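## Task

Place both white-taped parcels on the work bench reachable only by arm1 and both blue-taped parcels on the desk reachable only by arm3. Each parcel must stand with its side arrows pointing upward and its entire base supported by that top surface. The attempt fails if any parcel ends up on the floor or a lower board without a gripper holding it. Parcels that stay in place only because a robot holds them do not count. Finish by opening the grippers and moving the arms away.

## Robot and tools

Setup. Three identical i2rt Big YAM arms, named arm1, arm2 and arm3, share the room. Each has six revolute joints, a two-finger gripper and a wrist camera (arm1_cam_wrist, arm2_cam_wrist, arm3_cam_wrist). Two fixed cameras, room_a and room_b, watch from the room. Reach is roughly 1.0 m out from the joint1 axis. Joints move at different speeds, so the hand can sweep a wide, unexpected path between postures. Loose objects may occasionally get nudged by something outside your control.

Frames. Everything lives in one scene frame with its origin on the floor and +z upward. The hand point is halfway between the fingertips; the hand's z axis runs along the fingers and the fingers open along its y axis. Each arm's foot pose is real but never printed. With joints 1 and 6 at 0 and the hand level and forward, the wrist camera rides on top of the hand looking toward the fingertips.

execute_actions. Argument "actions" is a list holding one action or nothing. An action is an object keyed by robot name ("arm1", "arm2", "arm3"); each present robot gets a "joints" object. Inside, every value is an absolute target, not an offset, named by joint: joint1_rad -2.879..2.879 (rotates the arm about its foot, positive counter-clockwise seen from above, 0 = direction the foot faces); joint2_rad 0..3.141 (shoulder; 0 = upper arm pointing back about level, increasing raises it then brings it forward); joint3_rad 0..3.019 (elbow; 0 = folded, increasing opens); joint4_rad -1.692..1.57 (hand pitch, positive tilts fingers up); joint5_rad -1.57..1.57 (hand sideways swing, positive toward the arm's right); joint6_rad -2.094..2.094 (hand roll, positive clockwise viewed from behind the hand), all in radians; gripper_m 0..0.093, fingertip separation in metres. Done-tolerances: ±0.045, ±0.14, ±0.09, ±0.055, ±0.03, ±0.035 rad and ±0.003 m. Example: {"arm1": {"joints": {"gripper_m": 0.05}}, "arm2": {"joints": {"joint1_rad": 0.3}}}. All motions in one action begin together and may finish at different moments. Omitted joints or arms may still be driving toward earlier targets. Unknown keys or out-of-range numbers reject the entire call and nothing moves. "cameras" selects images: omitted, null or ["all"] gives every camera, [] gives none; the "pictures" line lists image order. An empty actions list just reports state and images.

wait: "seconds" 0 to 10; commands nothing new, returns state and images. zoom_image: "camera" plus "region" [x0, y0, x1, y1] in pixels of that camera's latest full image, origin top-left, at most 504 by 504. read_manual: only returns licence text. finished_scene: pass the current scene's number as "scene"; irreversible, and the goal must already hold and keep holding.

Result lines. joint_status tells how each commanded motion ended. "off_target": stopped short and may keep pushing. "contact_stop" or "time_out": the joint settles and holds where it stopped, but a timed-out joint may keep a target (up to 0.375, 0.375, 0.113, 0.225, 0.075, 0.3 rad from its position for joints 1-6) and keep pushing, moving on its own if freed; on_its_own lists such joints, and "held at" there is the held target, not the position. Send a joint its reported position to relieve pushing. "joint command not followed" (often with "cause:") means a self/inter-arm clearance check blocked that arm's joint targets; the gripper part still runs, and the blocked joints show "not_followed" and may be retried with later actions. Empty calls never show this line. A target very near the current position may produce no motion. Joints carrying a load drift downward. Joint torques are raw drive outputs with per-arm offset, scale and noise, nonzero even in free air. If a result reports a stop, later motion calls in the same reply are skipped.

Cameras. Calibration uses OpenCV pinhole+radial conventions; T_world_to_cam maps scene coordinates to camera coordinates in metres, 896x504 images. Actual fixed cameras can deviate by a couple of degrees and under a centimetre; wrist-camera poses derive from reported joints and can be less accurate.

Hazards. Arms do not stop on contact; they press hard. Never let two arms squeeze against each other: that aborts the run, and hard collisions also hurt. The clearance check can be late and ignores fingers, gripper housings and wrist cameras. Sustained pushing or holding heats motors: MOTOR HOT appears at 85 °C, and at 100 °C the arm goes limp and falls (OVER-TEMPERATURE FAULT, joints marked "limit_stop_at_motor_heat"; resend targets afterward). Grip force tops out near 50-62 N per pad. Avoid dropping, slipping, slamming or tipping parcels, and never leave one on the floor or a lower board. Holding still continues while you think, so keep loads short. Fewer, quicker motions are better.

Each tool is called after "Request:" by a JSON object that holds its "fn" and its "kwargs", one argument or row to a line.

## Session

Request:
{"fn": "execute_actions", "kwargs": {
  "actions": []
}}

Scene clock: 0.00 s.
Joint torques (N m, as the arm reports them, + toward a larger angle): no reading
arm1.joint_positions: joint1_rad=-0.041 joint2_rad=+0.530 joint3_rad=+1.643 joint4_rad=-1.308 joint5_rad=+0.031 joint6_rad=+0.506 gripper_m=+0.094
arm1.joint_status: not commanded
arm1.hand: x=-0.5030 y=-1.0986 z=+1.5621 quat_wxyz=(-0.619, -0.501, -0.591, +0.127) (m; scene frame)
arm2.joint_positions: joint1_rad=-0.181 joint2_rad=+0.586 joint3_rad=+1.586 joint4_rad=-1.317 joint5_rad=+0.172 joint6_rad=-0.620 gripper_m=+0.095
arm2.joint_status: not commanded
arm2.hand: x=+0.2034 y=-0.0152 z=+1.5347 quat_wxyz=(-0.388, +0.808, -0.026, -0.442) (m; scene frame)
arm3.joint_positions: joint1_rad=-0.561 joint2_rad=+0.470 joint3_rad=+1.685 joint4_rad=-1.175 joint5_rad=-0.171 joint6_rad=-0.090 gripper_m=+0.095
arm3.joint_status: not commanded
arm3.hand: x=+0.1494 y=+1.1345 z=+1.5702 quat_wxyz=(+0.150, -0.689, +0.079, +0.705) (m; scene frame)
pictures: arm1_cam_wrist, arm2_cam_wrist, arm3_cam_wrist, room_a, room_b
Images, in order (width x height): arm1_cam_wrist 896x504, arm2_cam_wrist 896x504, arm3_cam_wrist 896x504, room_a 896x504, room_b 896x504.

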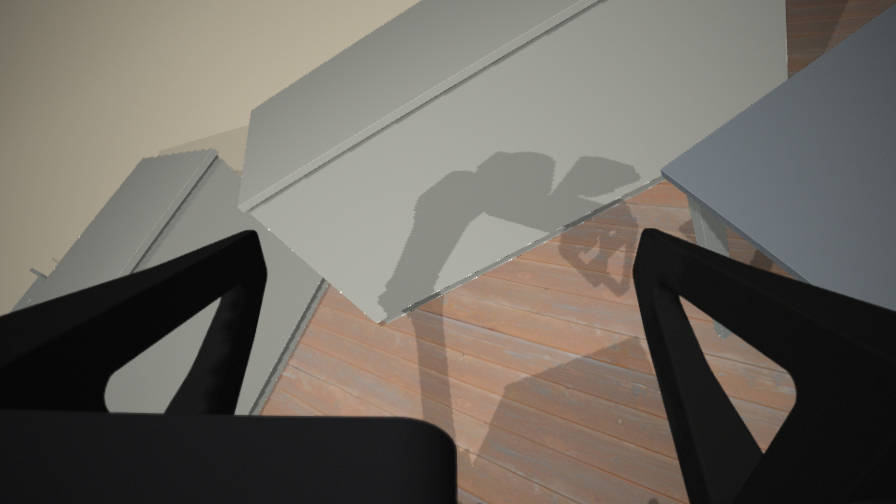

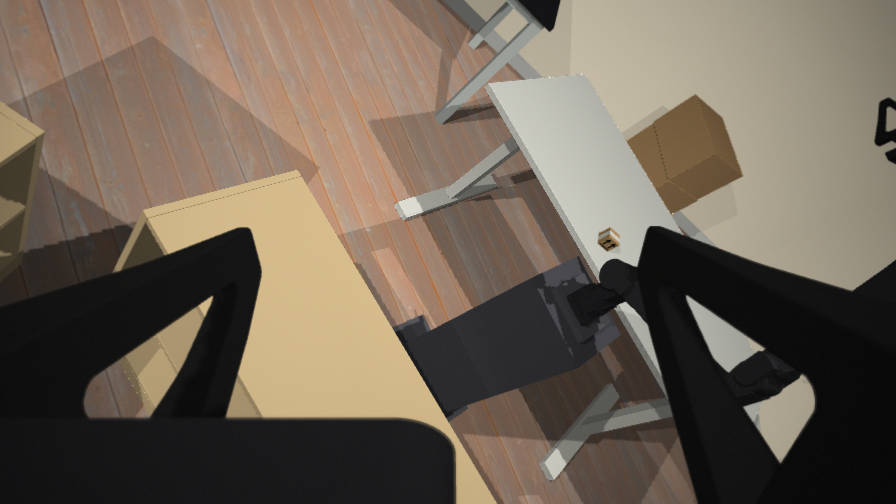

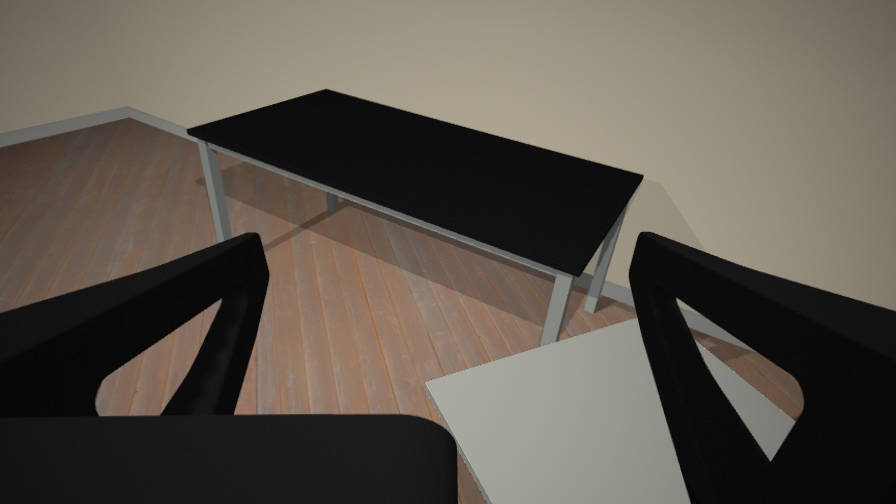

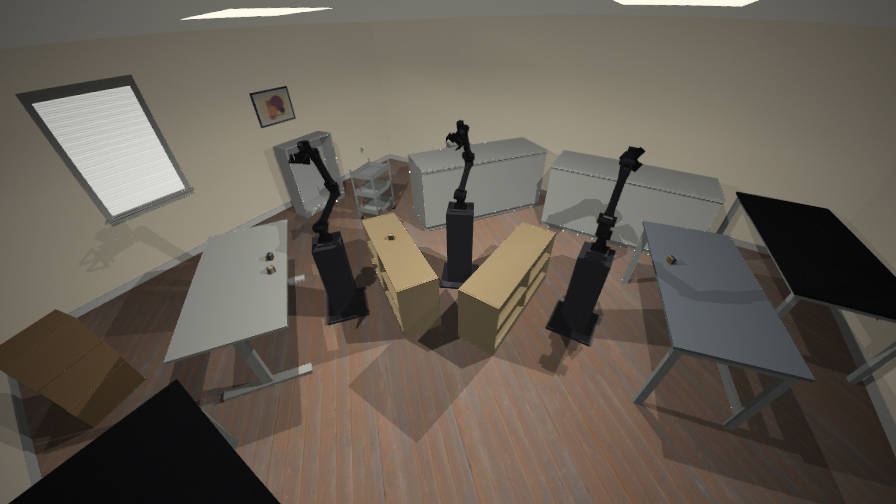

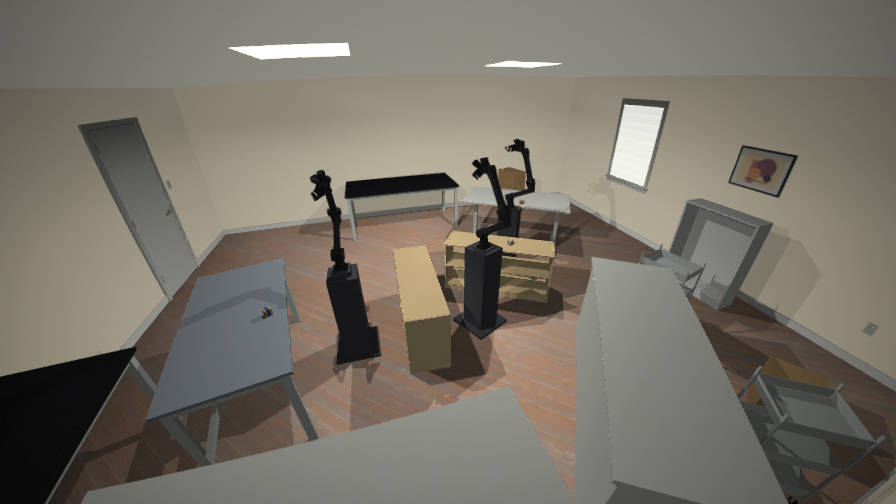

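Request:
{"fn": "zoom_image", "kwargs": {
  "camera": "room_a",
  "region": [200, 200, 440, 335]
}}

Request:
{"fn": "zoom_image", "kwargs": {
  "camera": "room_a",
  "region": [600, 210, 760, 300]
}}

Request:
{"fn": "zoom_image", "kwargs": {
  "camera": "room_b",
  "region": [200, 270, 340, 350]
}}

Request:
{"fn": "zoom_image", "kwargs": {
  "camera": "room_b",
  "region": [430, 170, 590, 260]
}}

Region (200, 200, 440, 335) of room_a's 896x504 image, scaled by 2.100, with more detail than that image has; it fills the top 284 rows of this view, and the rest is white.

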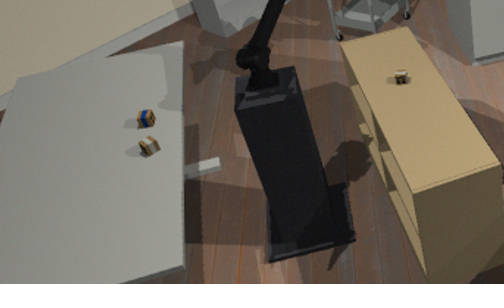

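Region (600, 210, 760, 300) of room_a's 896x504 image, scaled by 3.150, with more detail than that image has; it fills the top 284 rows of this view, and the rest is white.

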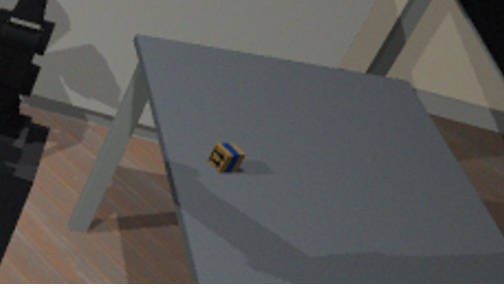

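Region (200, 270, 340, 350) of room_b's 896x504 image, scaled by 3.600, with more detail than that image has; it fills the top 288 rows of this view, and the rest is white.

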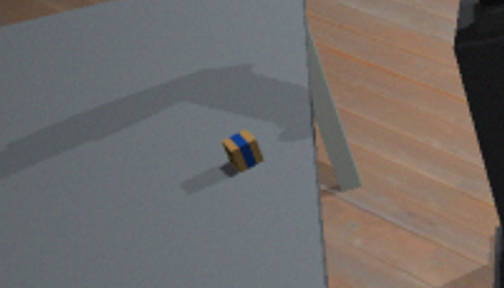

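Region (430, 170, 590, 260) of room_b's 896x504 image, scaled by 3.150, with more detail than that image has; it fills the top 284 rows of this view, and the rest is white.

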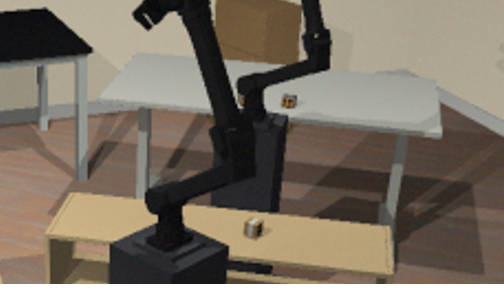

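Request:
{"fn": "zoom_image", "kwargs": {
  "camera": "arm2_cam_wrist",
  "region": [560, 200, 660, 270]
}}

Request:
{"fn": "zoom_image", "kwargs": {
  "camera": "room_a",
  "region": [240, 240, 300, 280]
}}

Request:
{"fn": "zoom_image", "kwargs": {
  "camera": "room_a",
  "region": [365, 220, 415, 250]
}}

Region (560, 200, 660, 270) of arm2_cam_wrist's 896x504 image, scaled by 5.040, with more detail than that image has; it fills the top 353 rows of this view, and the rest is white.

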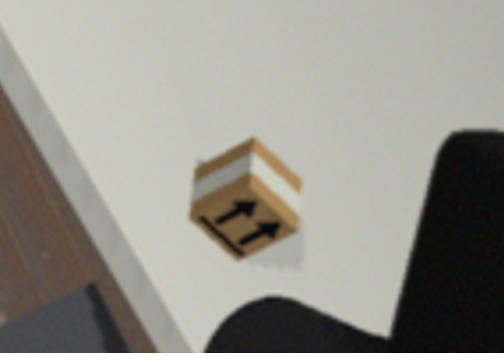

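Region (240, 240, 300, 280) of room_a's 896x504 image, scaled by 8.400, with more detail than that image has.

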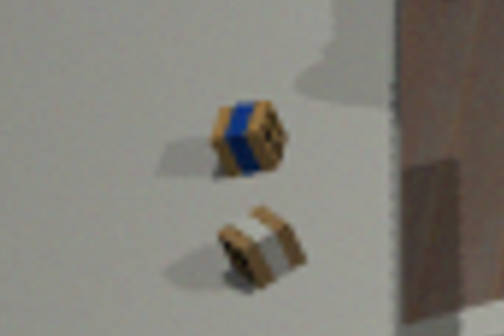

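Region (365, 220, 415, 250) of room_a's 896x504 image, scaled by 10.080, with more detail than that image has; it fills the top 302 rows of this view, and the rest is white.

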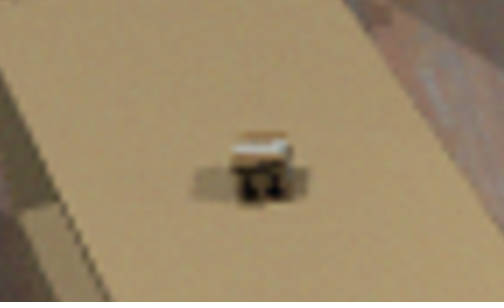

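Request:
{"fn": "execute_actions", "kwargs": {
  "actions": [
    {"arm1":{"joints":{"joint1_rad":-1.014,"joint2_rad":1.019,"joint3_rad":0.94,"joint4_rad":-0.621,"joint5_rad":0,"joint6_rad":0}},"arm2":{"joints":{"joint1_rad":-1.421,"joint2_rad":1.227,"joint3_rad":0.575,"joint4_rad":-0.049,"joint5_rad":0,"joint6_rad":0}},"arm3":{"joints":{"joint1_rad":-1.39,"joint2_rad":0.349,"joint3_rad":0.572,"joint4_rad":-0.922,"joint5_rad":0,"joint6_rad":0}}}
  ]
}}

Scene clock: 5.67 s.
Joint torques (N m, as the arm reports them, + toward a larger angle): arm1=[-0.56 -6.13 10.25  2.18  0.   -0.15] | arm2=[-0.52 -6.16  6.96  2.    0.05  0.18] | arm3=[-0.63  0.41 10.99  2.44 -0.01  0.1 ]
arm1.joint_positions: joint1_rad=-1.006 joint2_rad=+1.017 joint3_rad=+0.935 joint4_rad=-0.632 joint5_rad=-0.001 joint6_rad=+0.010 gripper_m=+0.094
arm1.joint_status: all done
arm1.hand: x=-0.7077 y=-1.4161 z=+1.1813 quat_wxyz=(-0.251, -0.726, -0.550, +0.328) (m; scene frame)
arm2.joint_positions: joint1_rad=-1.422 joint2_rad=+1.233 joint3_rad=+0.579 joint4_rad=-0.067 joint5_rad=+0.002 joint6_rad=-0.011 gripper_m=+0.095
arm2.joint_status: all done
arm2.hand: x=+0.4515 y=+0.3013 z=+1.0126 quat_wxyz=(-0.331, +0.567, -0.711, -0.252) (m; scene frame)
arm3.joint_positions: joint1_rad=-1.387 joint2_rad=+0.362 joint3_rad=+0.569 joint4_rad=-0.924 joint5_rad=-0.002 joint6_rad=-0.008 gripper_m=+0.095
arm3.joint_status: all done
arm3.hand: x=+0.1819 y=+1.3594 z=+1.0846 quat_wxyz=(+0.254, -0.721, +0.556, +0.326) (m; scene frame)
pictures: arm1_cam_wrist, arm2_cam_wrist, arm3_cam_wrist, room_a, room_b
camera_calibration (this result's frames):
arm1_cam_wrist: T_world_to_cam=[[-0.96087, 0.276731, -0.0122101, -0.274652], [0.272284, 0.935494, -0.225194, 1.78672], [-0.0508956, -0.219706, -0.974238, 0.925322], [0, 0, 0, 1]] pos_world=[-0.703307, -1.39217, 1.30049]
arm2_cam_wrist: T_world_to_cam=[[0.971758, -0.234903, 0.0225322, -0.394063], [-0.223571, -0.947004, -0.230652, 0.625561], [0.0755188, 0.2191, -0.972775, 1.00591], [0, 0, 0, 1]] pos_world=[0.446825, 0.279446, 1.13169]
arm3_cam_wrist: T_world_to_cam=[[0.965616, 0.259969, 0.00113823, -0.531479], [0.252926, -0.938428, -0.235333, 1.48891], [-0.0601111, 0.227529, -0.971914, 0.878538], [0, 0, 0, 1]] pos_world=[0.189429, 1.33551, 1.20486]
Images, in order (width x height): arm1_cam_wrist 896x504, arm2_cam_wrist 896x504, arm3_cam_wrist 896x504, room_a 896x504, room_b 896x504.

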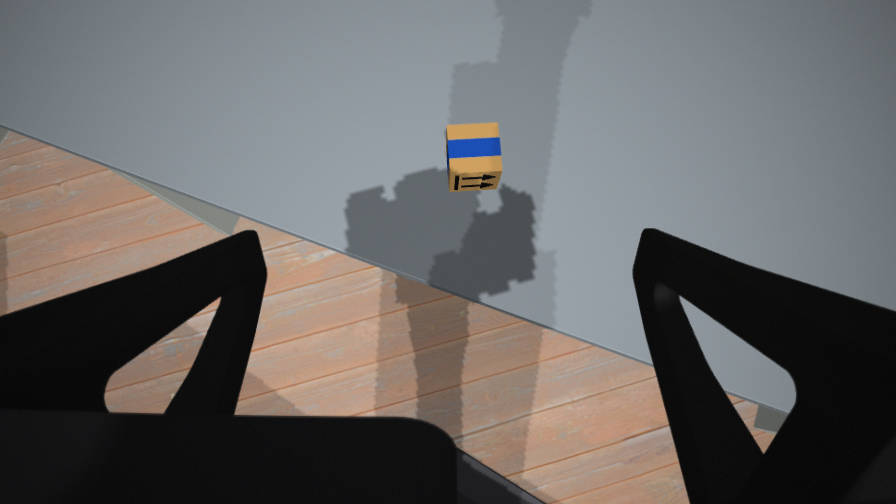

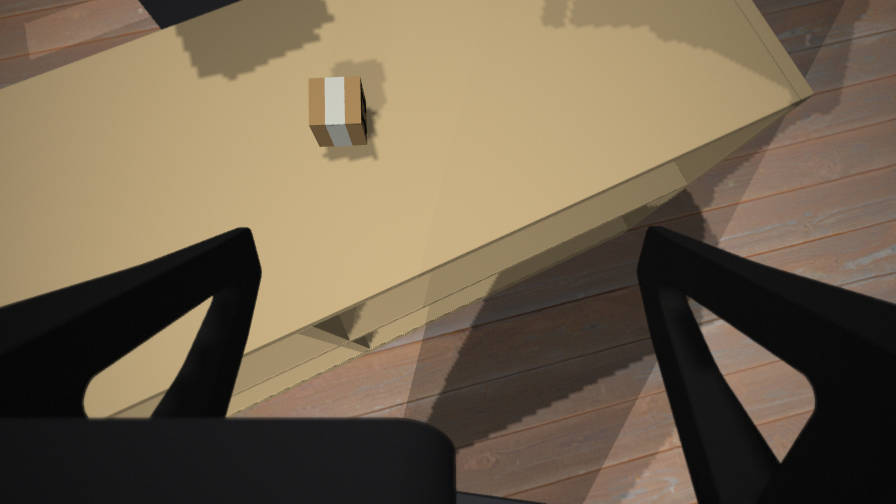

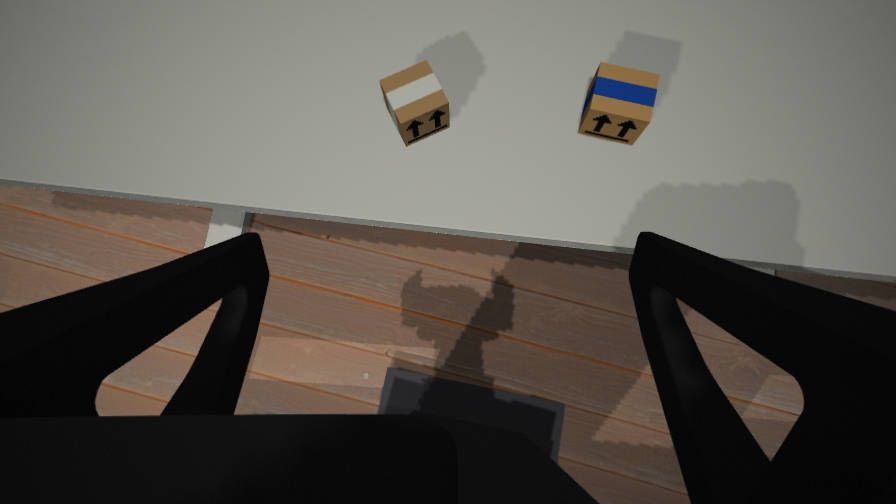

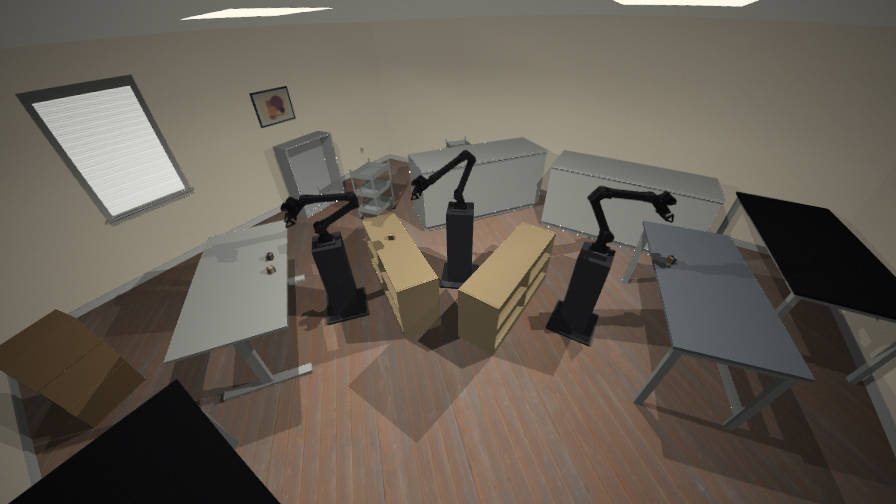

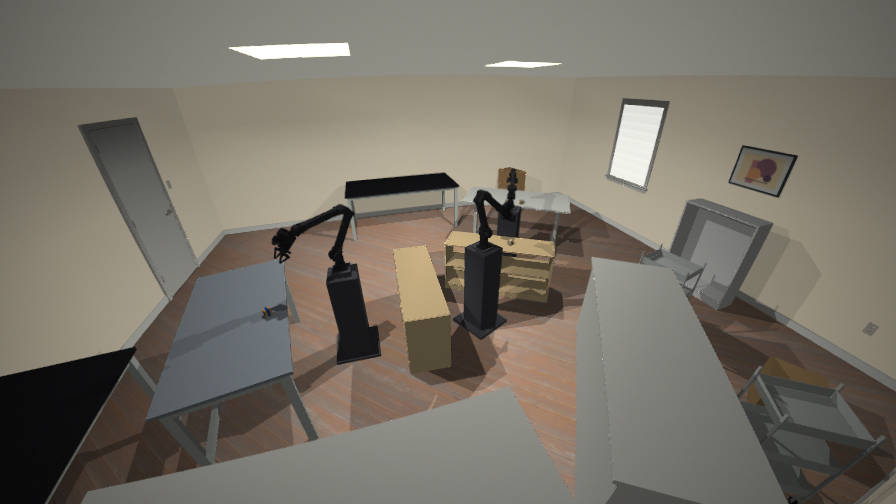

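Request:
{"fn": "zoom_image", "kwargs": {
  "camera": "arm2_cam_wrist",
  "region": [280, 50, 420, 170]
}}

Request:
{"fn": "zoom_image", "kwargs": {
  "camera": "arm1_cam_wrist",
  "region": [400, 100, 550, 210]
}}

Request:
{"fn": "zoom_image", "kwargs": {
  "camera": "room_a",
  "region": [375, 225, 405, 245]
}}

Region (280, 50, 420, 170) of arm2_cam_wrist's 896x504 image, scaled by 3.600, with more detail than that image has; it fills the top 432 rows of this view, and the rest is white.

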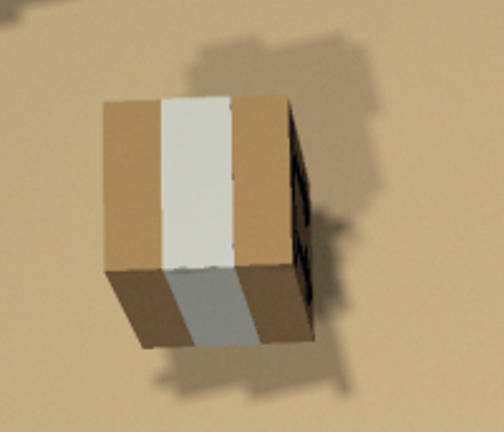

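Region (400, 100, 550, 210) of arm1_cam_wrist's 896x504 image, scaled by 3.360, with more detail than that image has; it fills the top 370 rows of this view, and the rest is white.

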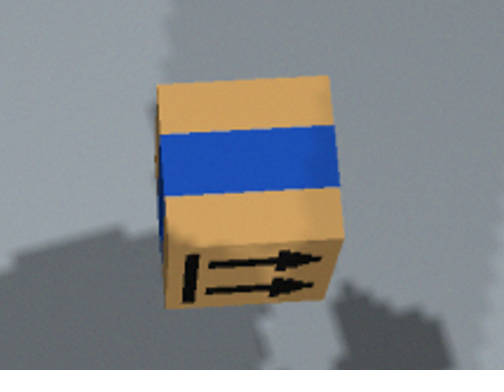

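Region (375, 225, 405, 245) of room_a's 896x504 image, scaled by 16.800, with more detail than that image has.

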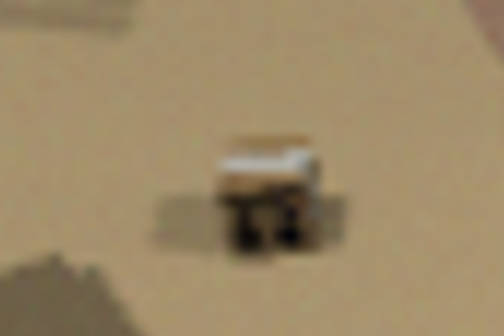

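Request:
{"fn": "zoom_image", "kwargs": {
  "camera": "arm3_cam_wrist",
  "region": [350, 40, 490, 160]
}}

Region (350, 40, 490, 160) of arm3_cam_wrist's 896x504 image, scaled by 3.600, with more detail than that image has; it fills the top 432 rows of this view, and the rest is white.

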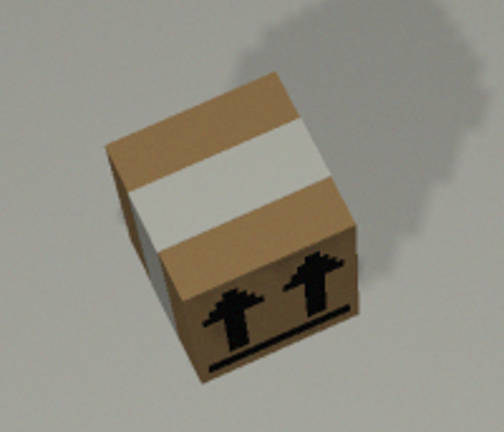

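Request:
{"fn": "execute_actions", "kwargs": {
  "actions": [
    {"arm1":{"joints":{"joint1_rad":-1.263,"joint2_rad":2.085,"joint3_rad":1.670,"joint4_rad":-1.156,"joint5_rad":-0.524,"joint6_rad":1.571}},"arm2":{"joints":{"joint1_rad":-1.284,"joint2_rad":2.469,"joint3_rad":0.986,"joint4_rad":0.959,"joint5_rad":0,"joint6_rad":0}},"arm3":{"joints":{"joint1_rad":-1.317,"joint2_rad":1.820,"joint3_rad":1.190,"joint4_rad":-0.941,"joint5_rad":0,"joint6_rad":-0.387}}}
  ],
  "cameras": ["arm1_cam_wrist","arm2_cam_wrist","arm3_cam_wrist"]
}}

Scene clock: 12.30 s.
Joint torques (N m, as the arm reports them, + toward a larger angle): arm1=[  0.03 -20.99  10.49   0.2   -0.56   0.04] | arm2=[ -0.81 -14.96   2.61   2.19   0.11   0.14] | arm3=[ -0.03 -13.99   8.54   0.87  -0.06  -0.04]
arm1.joint_positions: joint1_rad=-1.263 joint2_rad=+2.089 joint3_rad=+1.631 joint4_rad=-1.150 joint5_rad=-0.520 joint6_rad=+1.561 gripper_m=+0.094
arm1.joint_status: all done
arm1.hand: x=-0.8181 y=-1.5474 z=+0.9181 quat_wxyz=(-0.047, -0.934, +0.251, -0.250) (m; scene frame)
arm2.joint_positions: joint1_rad=-1.277 joint2_rad=+2.471 joint3_rad=+0.978 joint4_rad=+0.940 joint5_rad=+0.001 joint6_rad=-0.010 gripper_m=+0.095
arm2.joint_status: all done
arm2.hand: x=+0.4040 y=+0.4656 z=+0.7006 quat_wxyz=(-0.367, +0.591, -0.640, -0.326) (m; scene frame)
arm3.joint_positions: joint1_rad=-1.320 joint2_rad=+1.801 joint3_rad=+1.183 joint4_rad=-0.936 joint5_rad=-0.001 joint6_rad=-0.379 gripper_m=+0.095
arm3.joint_status: all done
arm3.hand: x=+0.0920 y=+1.5814 z=+0.8558 quat_wxyz=(+0.005, -0.906, +0.424, +0.005) (m; scene frame)
pictures: arm1_cam_wrist, arm2_cam_wrist, arm3_cam_wrist
camera_calibration (this result's frames):
arm1_cam_wrist: T_world_to_cam=[[0.501821, 0.863892, 0.0431994, 1.70661], [0.342819, -0.244494, 0.907027, -0.927369], [0.794135, -0.440356, -0.418851, 0.474419], [0, 0, 0, 1]] pos_world=[-0.915246, -1.49215, 0.966135]
arm2_cam_wrist: T_world_to_cam=[[0.995325, -0.0940356, 0.0220119, -0.377065], [-0.078076, -0.917623, -0.389707, 0.737514], [0.056845, 0.386167, -0.920676, 0.563277], [0, 0, 0, 1]] pos_world=[0.400865, 0.423783, 0.81431]
arm3_cam_wrist: T_world_to_cam=[[0.76668, 0.642023, -0.00289373, -1.08458], [0.531046, -0.63161, 0.564853, 0.470584], [0.360821, -0.434598, -0.825186, 1.48302], [0, 0, 0, 1]] pos_world=[0.0465158, 1.63807, 0.954821]
Images, in order (width x height): arm1_cam_wrist 896x504, arm2_cam_wrist 896x504, arm3_cam_wrist 896x504.

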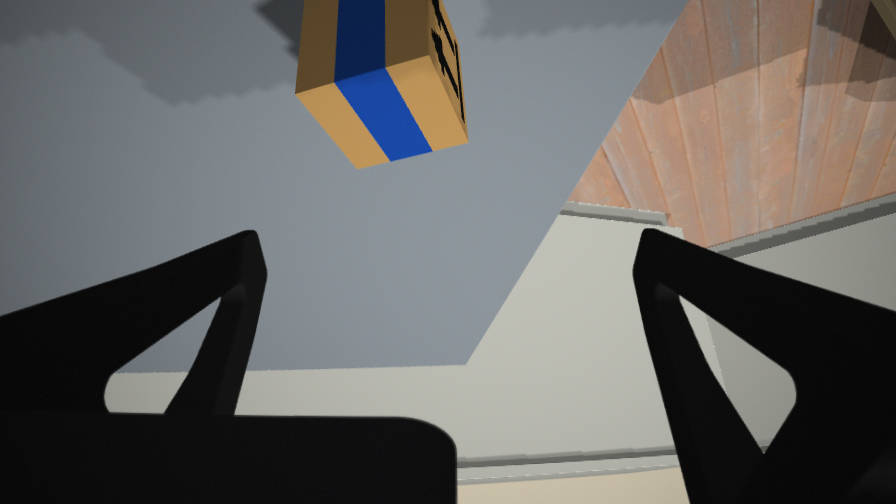

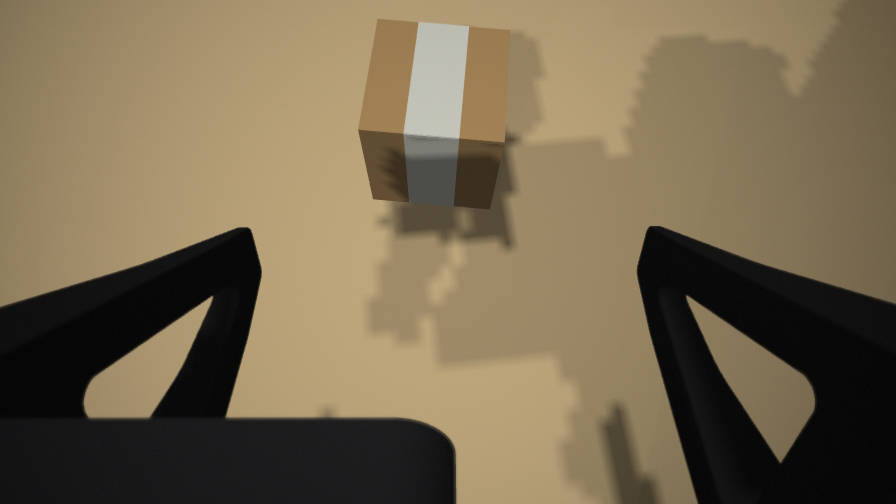

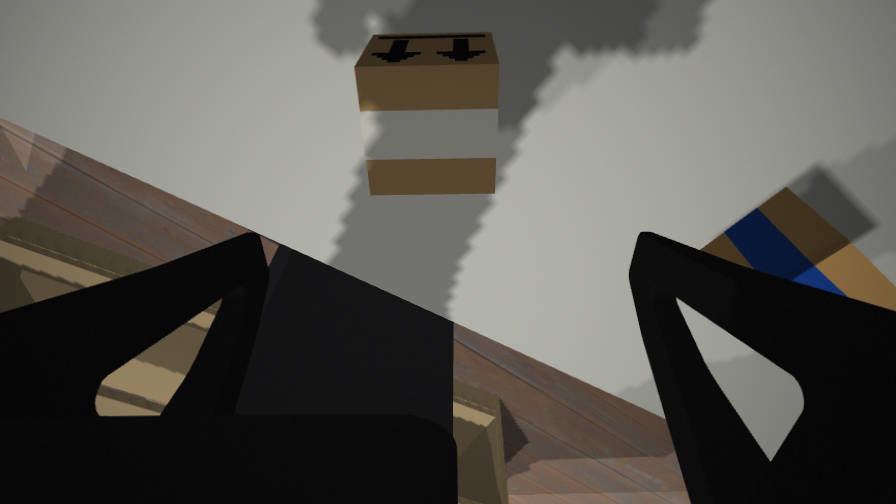

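Request:
{"fn": "execute_actions", "kwargs": {
  "actions": [
    {"arm1":{"joints":{"joint1_rad":-1.179,"joint2_rad":2.288,"joint3_rad":1.692,"joint4_rad":-0.945}},"arm2":{"joints":{"joint2_rad":2.693,"joint3_rad":1.352,"joint4_rad":0.835}},"arm3":{"joints":{"joint1_rad":-1.306,"joint2_rad":2.010,"joint3_rad":1.137,"joint4_rad":-0.710}}}
  ],
  "cameras": ["arm1_cam_wrist","arm2_cam_wrist","arm3_cam_wrist"]
}}

Scene clock: 15.07 s.
Joint torques (N m, as the arm reports them, + toward a larger angle): arm1=[ -0.84 -22.26   7.91   0.75  -0.47   0.04] | arm2=[ -0.79 -16.47   3.72   1.22   0.23   0.01] | arm3=[  0.32 -17.57   6.9    1.26  -0.06  -0.04]
arm1.joint_positions: joint1_rad=-1.172 joint2_rad=+2.288 joint3_rad=+1.678 joint4_rad=-0.952 joint5_rad=-0.522 joint6_rad=+1.563 gripper_m=+0.094
arm1.joint_status: all done
arm1.hand: x=-0.7803 y=-1.5961 z=+0.8133 quat_wxyz=(-0.057, -0.945, +0.204, -0.249) (m; scene frame)
arm2.joint_positions: joint1_rad=-1.278 joint2_rad=+2.686 joint3_rad=+1.341 joint4_rad=+0.843 joint5_rad=-0.002 joint6_rad=+0.000 gripper_m=+0.095
arm2.joint_status: all done
arm2.hand: x=+0.4131 y=+0.5585 z=+0.6438 quat_wxyz=(-0.381, +0.580, -0.633, -0.343) (m; scene frame)
arm3.joint_positions: joint1_rad=-1.314 joint2_rad=+2.010 joint3_rad=+1.127 joint4_rad=-0.720 joint5_rad=-0.001 joint6_rad=-0.379 gripper_m=+0.095
arm3.joint_status: all done
arm3.hand: x=+0.0927 y=+1.5701 z=+0.7429 quat_wxyz=(-0.012, -0.907, +0.421, -0.011) (m; scene frame)
pictures: arm1_cam_wrist, arm2_cam_wrist, arm3_cam_wrist
camera_calibration (this result's frames):
arm1_cam_wrist: T_world_to_cam=[[0.422777, 0.906232, -0.00166989, 1.77668], [0.378558, -0.174931, 0.908896, -0.719817], [0.823379, -0.384893, -0.417018, 0.488995], [0, 0, 0, 1]] pos_world=[-0.881276, -1.54779, 0.861126]
arm2_cam_wrist: T_world_to_cam=[[0.995163, -0.097527, 0.0117583, -0.36755], [-0.0826933, -0.896322, -0.435625, 0.820977], [0.0530245, 0.432546, -0.900051, 0.437033], [0, 0, 0, 1]] pos_world=[0.410489, 0.510977, 0.755312]
arm3_cam_wrist: T_world_to_cam=[[0.762955, 0.646109, -0.021047, -1.07077], [0.525852, -0.601356, 0.601541, 0.452585], [0.376004, -0.470016, -0.798565, 1.41905], [0, 0, 0, 1]] pos_world=[0.0453849, 1.63097, 0.83842]
Images, in order (width x height): arm1_cam_wrist 896x504, arm2_cam_wrist 896x504, arm3_cam_wrist 896x504.

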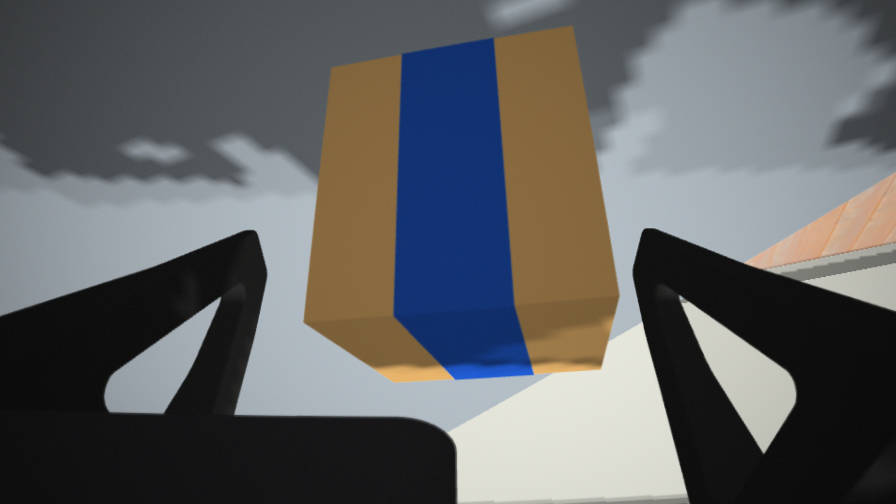

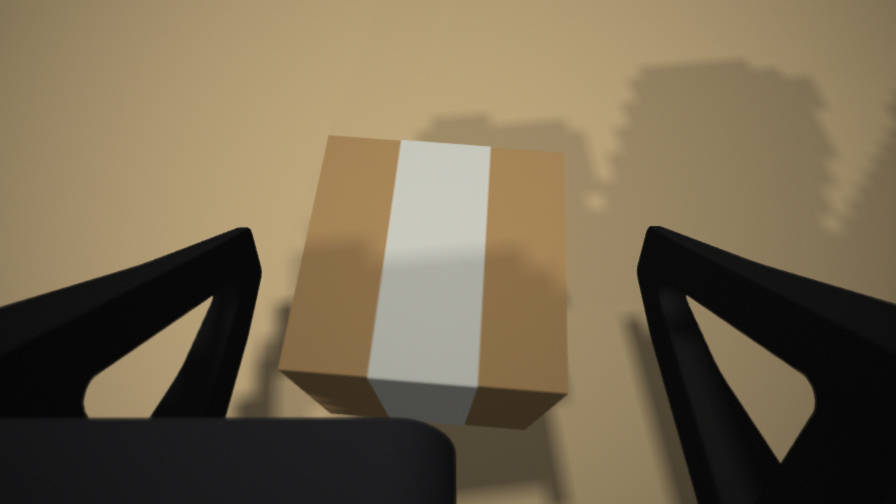

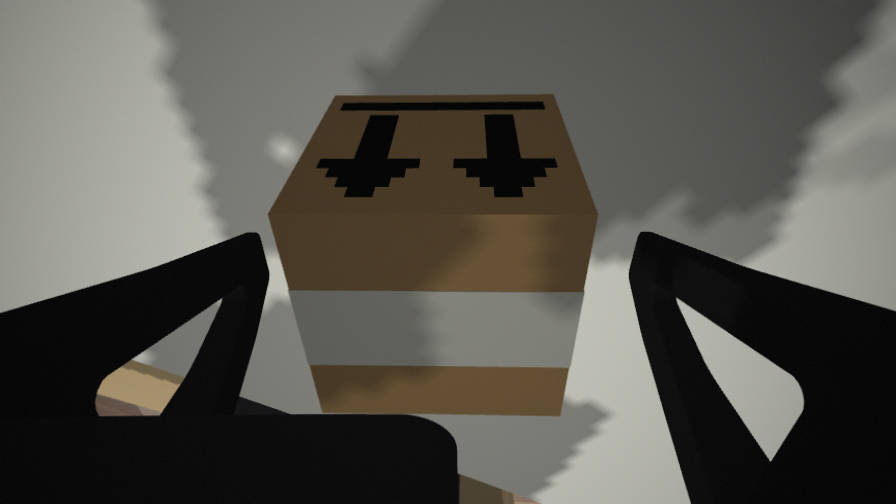

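Request:
{"fn": "execute_actions", "kwargs": {
  "actions": [
    {"arm1":{"joints":{"gripper_m":0.03}},"arm2":{"joints":{"gripper_m":0.03}},"arm3":{"joints":{"gripper_m":0.03}}}
  ],
  "cameras": ["arm1_cam_wrist","room_a"]
}}

Scene clock: 15.87 s.
Joint torques (N m, as the arm reports them, + toward a larger angle): arm1=[ -0.73 -22.57   7.99   0.77  -0.46   0.03] | arm2=[ -0.77 -16.59   3.87   1.15   0.2    0.01] | arm3=[  0.24 -17.56   6.97   1.34  -0.07  -0.04]
arm1.joint_positions: joint1_rad=-1.172 joint2_rad=+2.288 joint3_rad=+1.678 joint4_rad=-0.952 joint5_rad=-0.522 joint6_rad=+1.563 gripper_m=+0.049
arm1.joint_status: gripper_m off_target (ended at +0.049, target +0.030)
arm1.hand: x=-0.7803 y=-1.5963 z=+0.8134 quat_wxyz=(-0.058, -0.945, +0.204, -0.249) (m; scene frame)
arm2.joint_positions: joint1_rad=-1.278 joint2_rad=+2.686 joint3_rad=+1.341 joint4_rad=+0.843 joint5_rad=-0.002 joint6_rad=+0.000 gripper_m=+0.049
arm2.joint_status: gripper_m off_target (ended at +0.049, target +0.030)
arm2.hand: x=+0.4133 y=+0.5585 z=+0.6438 quat_wxyz=(-0.381, +0.580, -0.633, -0.343) (m; scene frame)
arm3.joint_positions: joint1_rad=-1.314 joint2_rad=+2.010 joint3_rad=+1.127 joint4_rad=-0.719 joint5_rad=-0.001 joint6_rad=-0.380 gripper_m=+0.050
arm3.joint_status: gripper_m off_target (ended at +0.050, target +0.030)
arm3.hand: x=+0.0927 y=+1.5702 z=+0.7428 quat_wxyz=(-0.012, -0.907, +0.421, -0.011) (m; scene frame)
pictures: arm1_cam_wrist, room_a
camera_calibration (this result's frames):
arm1_cam_wrist: T_world_to_cam=[[0.423073, 0.906093, -0.00224197, 1.77732], [0.378091, -0.174288, 0.909215, -0.719522], [0.823442, -0.385512, -0.416322, 0.487414], [0, 0, 0, 1]] pos_world=[-0.88125, -1.54792, 0.861105]
Images, in order (width x height): arm1_cam_wrist 896x504, room_a 896x504.

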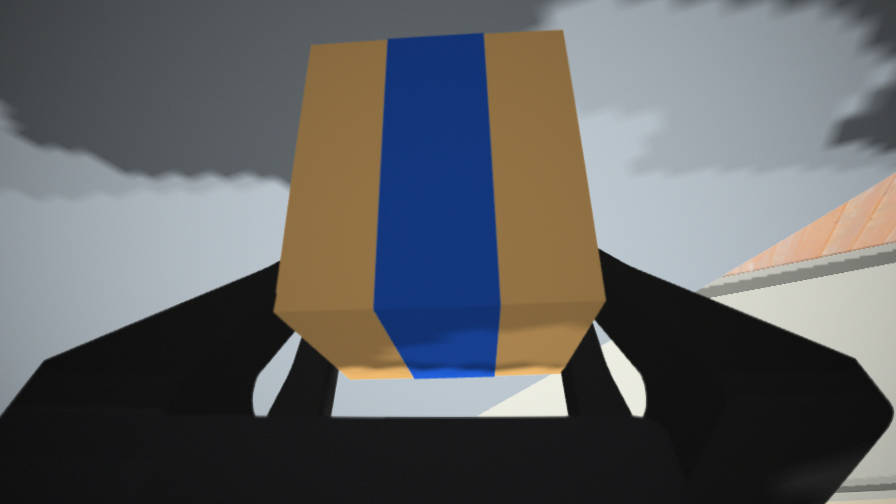

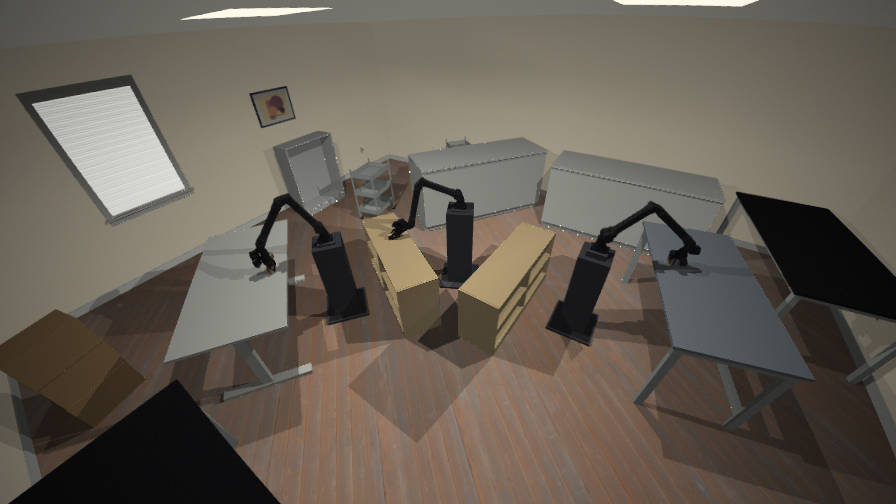

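Request:
{"fn": "zoom_image", "kwargs": {
  "camera": "room_a",
  "region": [340, 190, 580, 360]
}}

Region (340, 190, 580, 360) of room_a's 896x504 image, scaled by 2.100, with more detail than that image has; it fills the top 357 rows of this view, and the rest is white.

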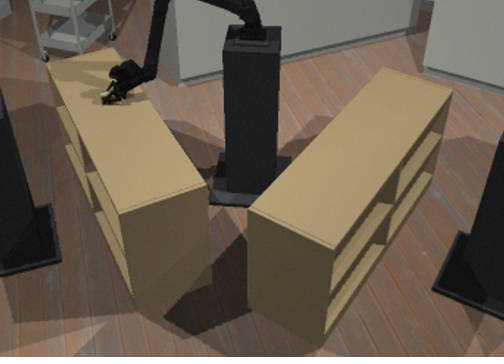

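Request:
{"fn": "execute_actions", "kwargs": {
  "actions": [
    {"arm1":{"joints":{"joint1_rad":2.154,"joint2_rad":1.5,"joint3_rad":1.2,"joint4_rad":-1.27,"joint5_rad":1.05}},"arm2":{"joints":{"joint1_rad":1.13,"joint2_rad":1.5,"joint3_rad":1.2,"joint4_rad":-1.5}},"arm3":{"joints":{"joint1_rad":1.772,"joint2_rad":1.55,"joint3_rad":1.1,"joint4_rad":-1.12}}}
  ],
  "cameras": ["room_a"]
}}

Scene clock: 21.20 s.
Joint torques (N m, as the arm reports them, + toward a larger angle): arm1=[  0.14 -11.91   7.86   0.28   1.     0.03] | arm2=[ -0.6  -10.88   6.59  -0.86   0.22   0.01] | arm3=[ -0.98 -12.08   9.37   0.68  -0.09  -0.03]
arm1.joint_positions: joint1_rad=+2.154 joint2_rad=+1.496 joint3_rad=+1.205 joint4_rad=-1.263 joint5_rad=+1.045 joint6_rad=+1.563 gripper_m=+0.049
arm1.joint_status: all done
arm1.hand: x=-0.3387 y=-0.6048 z=+1.1332 quat_wxyz=(-0.494, -0.111, -0.861, +0.054) (m; scene frame)
arm2.joint_positions: joint1_rad=+1.136 joint2_rad=+1.513 joint3_rad=+1.204 joint4_rad=-1.488 joint5_rad=-0.002 joint6_rad=+0.000 gripper_m=+0.050
arm2.joint_status: all done
arm2.hand: x=+0.0691 y=-0.3905 z=+1.0451 quat_wxyz=(-0.042, +0.924, +0.363, +0.111) (m; scene frame)
arm3.joint_positions: joint1_rad=+1.779 joint2_rad=+1.538 joint3_rad=+1.091 joint4_rad=-1.111 joint5_rad=-0.001 joint6_rad=-0.381 gripper_m=+0.050
arm3.joint_status: all done
arm3.hand: x=+0.3582 y=+0.7068 z=+0.9409 quat_wxyz=(-0.005, -0.443, -0.897, +0.005) (m; scene frame)
pictures: room_a
Images, in order (width x height): room_a 896x504.

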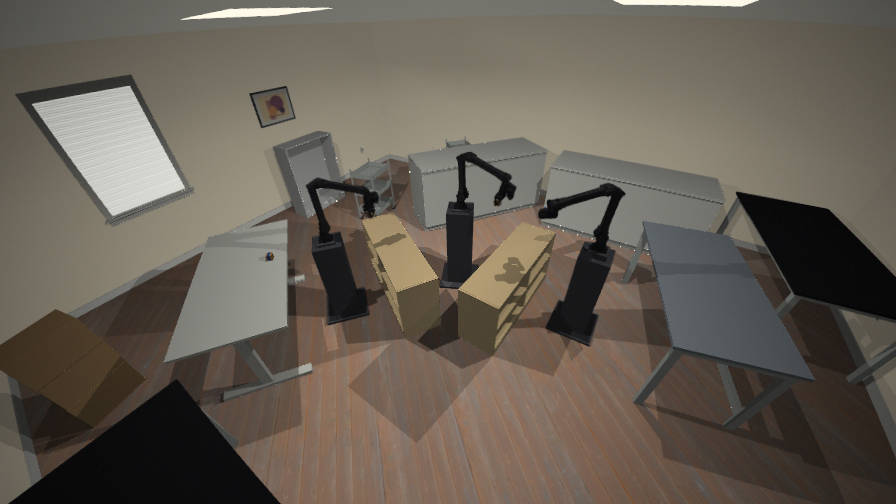

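Request:
{"fn": "execute_actions", "kwargs": {
  "actions": [
    {"arm1":{"joints":{"joint2_rad":2.80,"joint3_rad":2.10,"joint4_rad":-0.843,"joint5_rad":1.052}},"arm2":{"joints":{"joint2_rad":2.787,"joint3_rad":2.257,"joint4_rad":-1.534}},"arm3":{"joints":{"joint2_rad":2.345,"joint3_rad":1.543,"joint4_rad":-0.797}}}
  ]
}}

Scene clock: 24.00 s.
Joint torques (N m, as the arm reports them, + toward a larger angle): arm1=[  0.29 -26.01   8.69   0.42   0.87   0.01] | arm2=[ -0.55 -21.81   8.    -1.15   0.22   0.02] | arm3=[ -0.83 -23.27   7.94   0.8   -0.09  -0.03]
arm1.joint_positions: joint1_rad=+2.154 joint2_rad=+2.815 joint3_rad=+2.067 joint4_rad=-0.843 joint5_rad=+1.050 joint6_rad=+1.564 gripper_m=+0.049
arm1.joint_status: all done
arm1.hand: x=-0.2781 y=-0.3602 z=+0.6596 quat_wxyz=(-0.494, -0.101, -0.861, +0.070) (m; scene frame)
arm2.joint_positions: joint1_rad=+1.136 joint2_rad=+2.797 joint3_rad=+2.221 joint4_rad=-1.531 joint5_rad=-0.002 joint6_rad=+0.000 gripper_m=+0.050
arm2.joint_status: all done
arm2.hand: x=-0.0882 y=-0.5369 z=+0.6609 quat_wxyz=(-0.098, +0.896, +0.352, +0.252) (m; scene frame)
arm3.joint_positions: joint1_rad=+1.779 joint2_rad=+2.356 joint3_rad=+1.524 joint4_rad=-0.795 joint5_rad=-0.001 joint6_rad=-0.381 gripper_m=+0.050
arm3.joint_status: all done
arm3.hand: x=+0.4005 y=+0.5567 z=+0.6627 quat_wxyz=(+0.018, -0.442, -0.896, -0.021) (m; scene frame)
pictures: arm1_cam_wrist, arm2_cam_wrist, arm3_cam_wrist, room_a, room_b
camera_calibration (this result's frames):
arm1_cam_wrist: T_world_to_cam=[[-0.248545, -0.96857, 0.00985165, -0.425539], [-0.885115, 0.222975, -0.408478, 0.106818], [0.393443, -0.110245, -0.912715, 0.793363], [0, 0, 0, 1]] pos_world=[-0.323363, -0.348518, 0.77194]
arm2_cam_wrist: T_world_to_cam=[[-0.683893, 0.729574, 0.00355745, 0.325739], [0.283794, 0.261526, 0.922532, -0.438507], [0.672125, 0.631922, -0.385905, 0.774609], [0, 0, 0, 1]] pos_world=[-0.173418, -0.612463, 0.702303]
arm3_cam_wrist: T_world_to_cam=[[-0.793088, -0.608361, -0.0301371, 0.675088], [-0.493262, 0.612438, 0.617747, -0.548755], [-0.357356, 0.504794, -0.785799, 0.505537], [0, 0, 0, 1]] pos_world=[0.445381, 0.491584, 0.756588]
Images, in order (width x height): arm1_cam_wrist 896x504, arm2_cam_wrist 896x504, arm3_cam_wrist 896x504, room_a 896x504, room_b 896x504.

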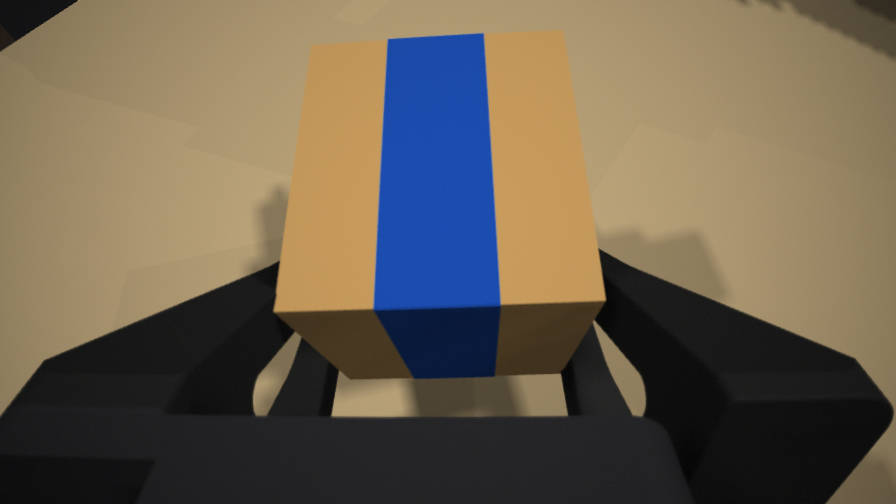

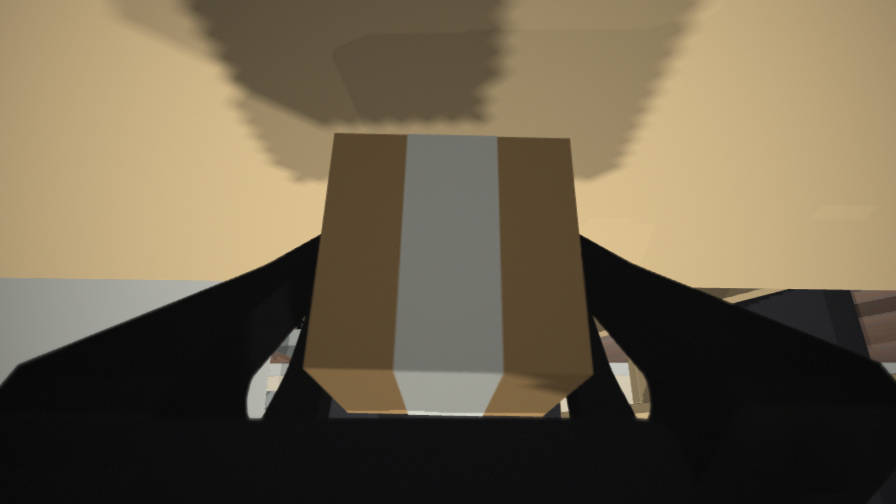

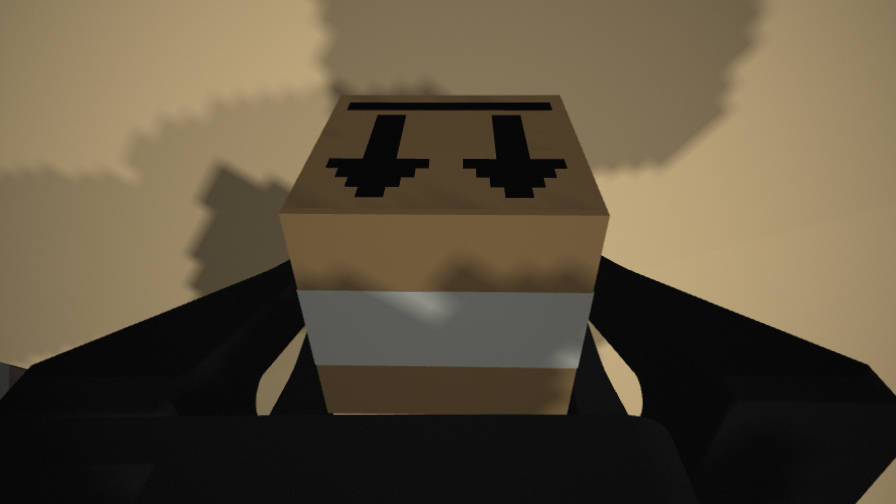

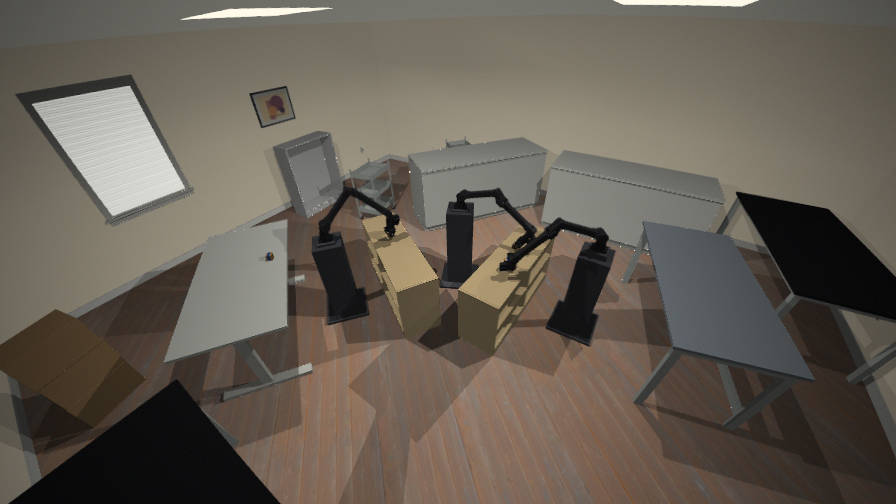

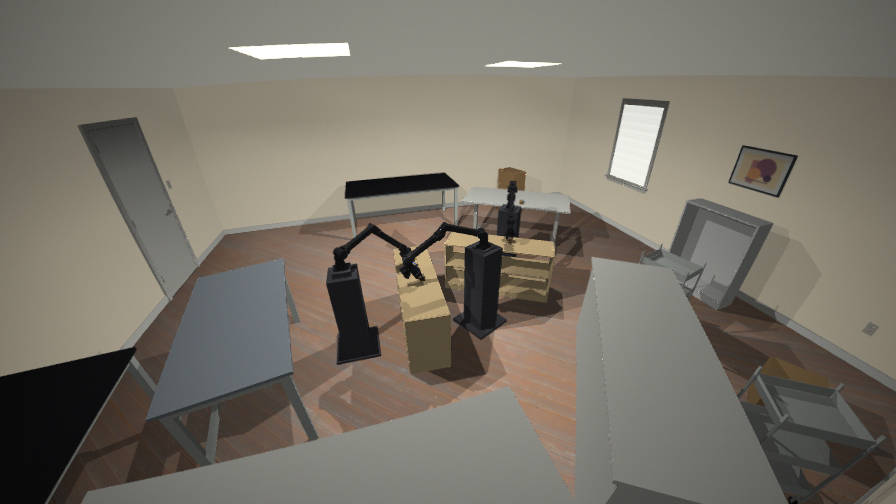

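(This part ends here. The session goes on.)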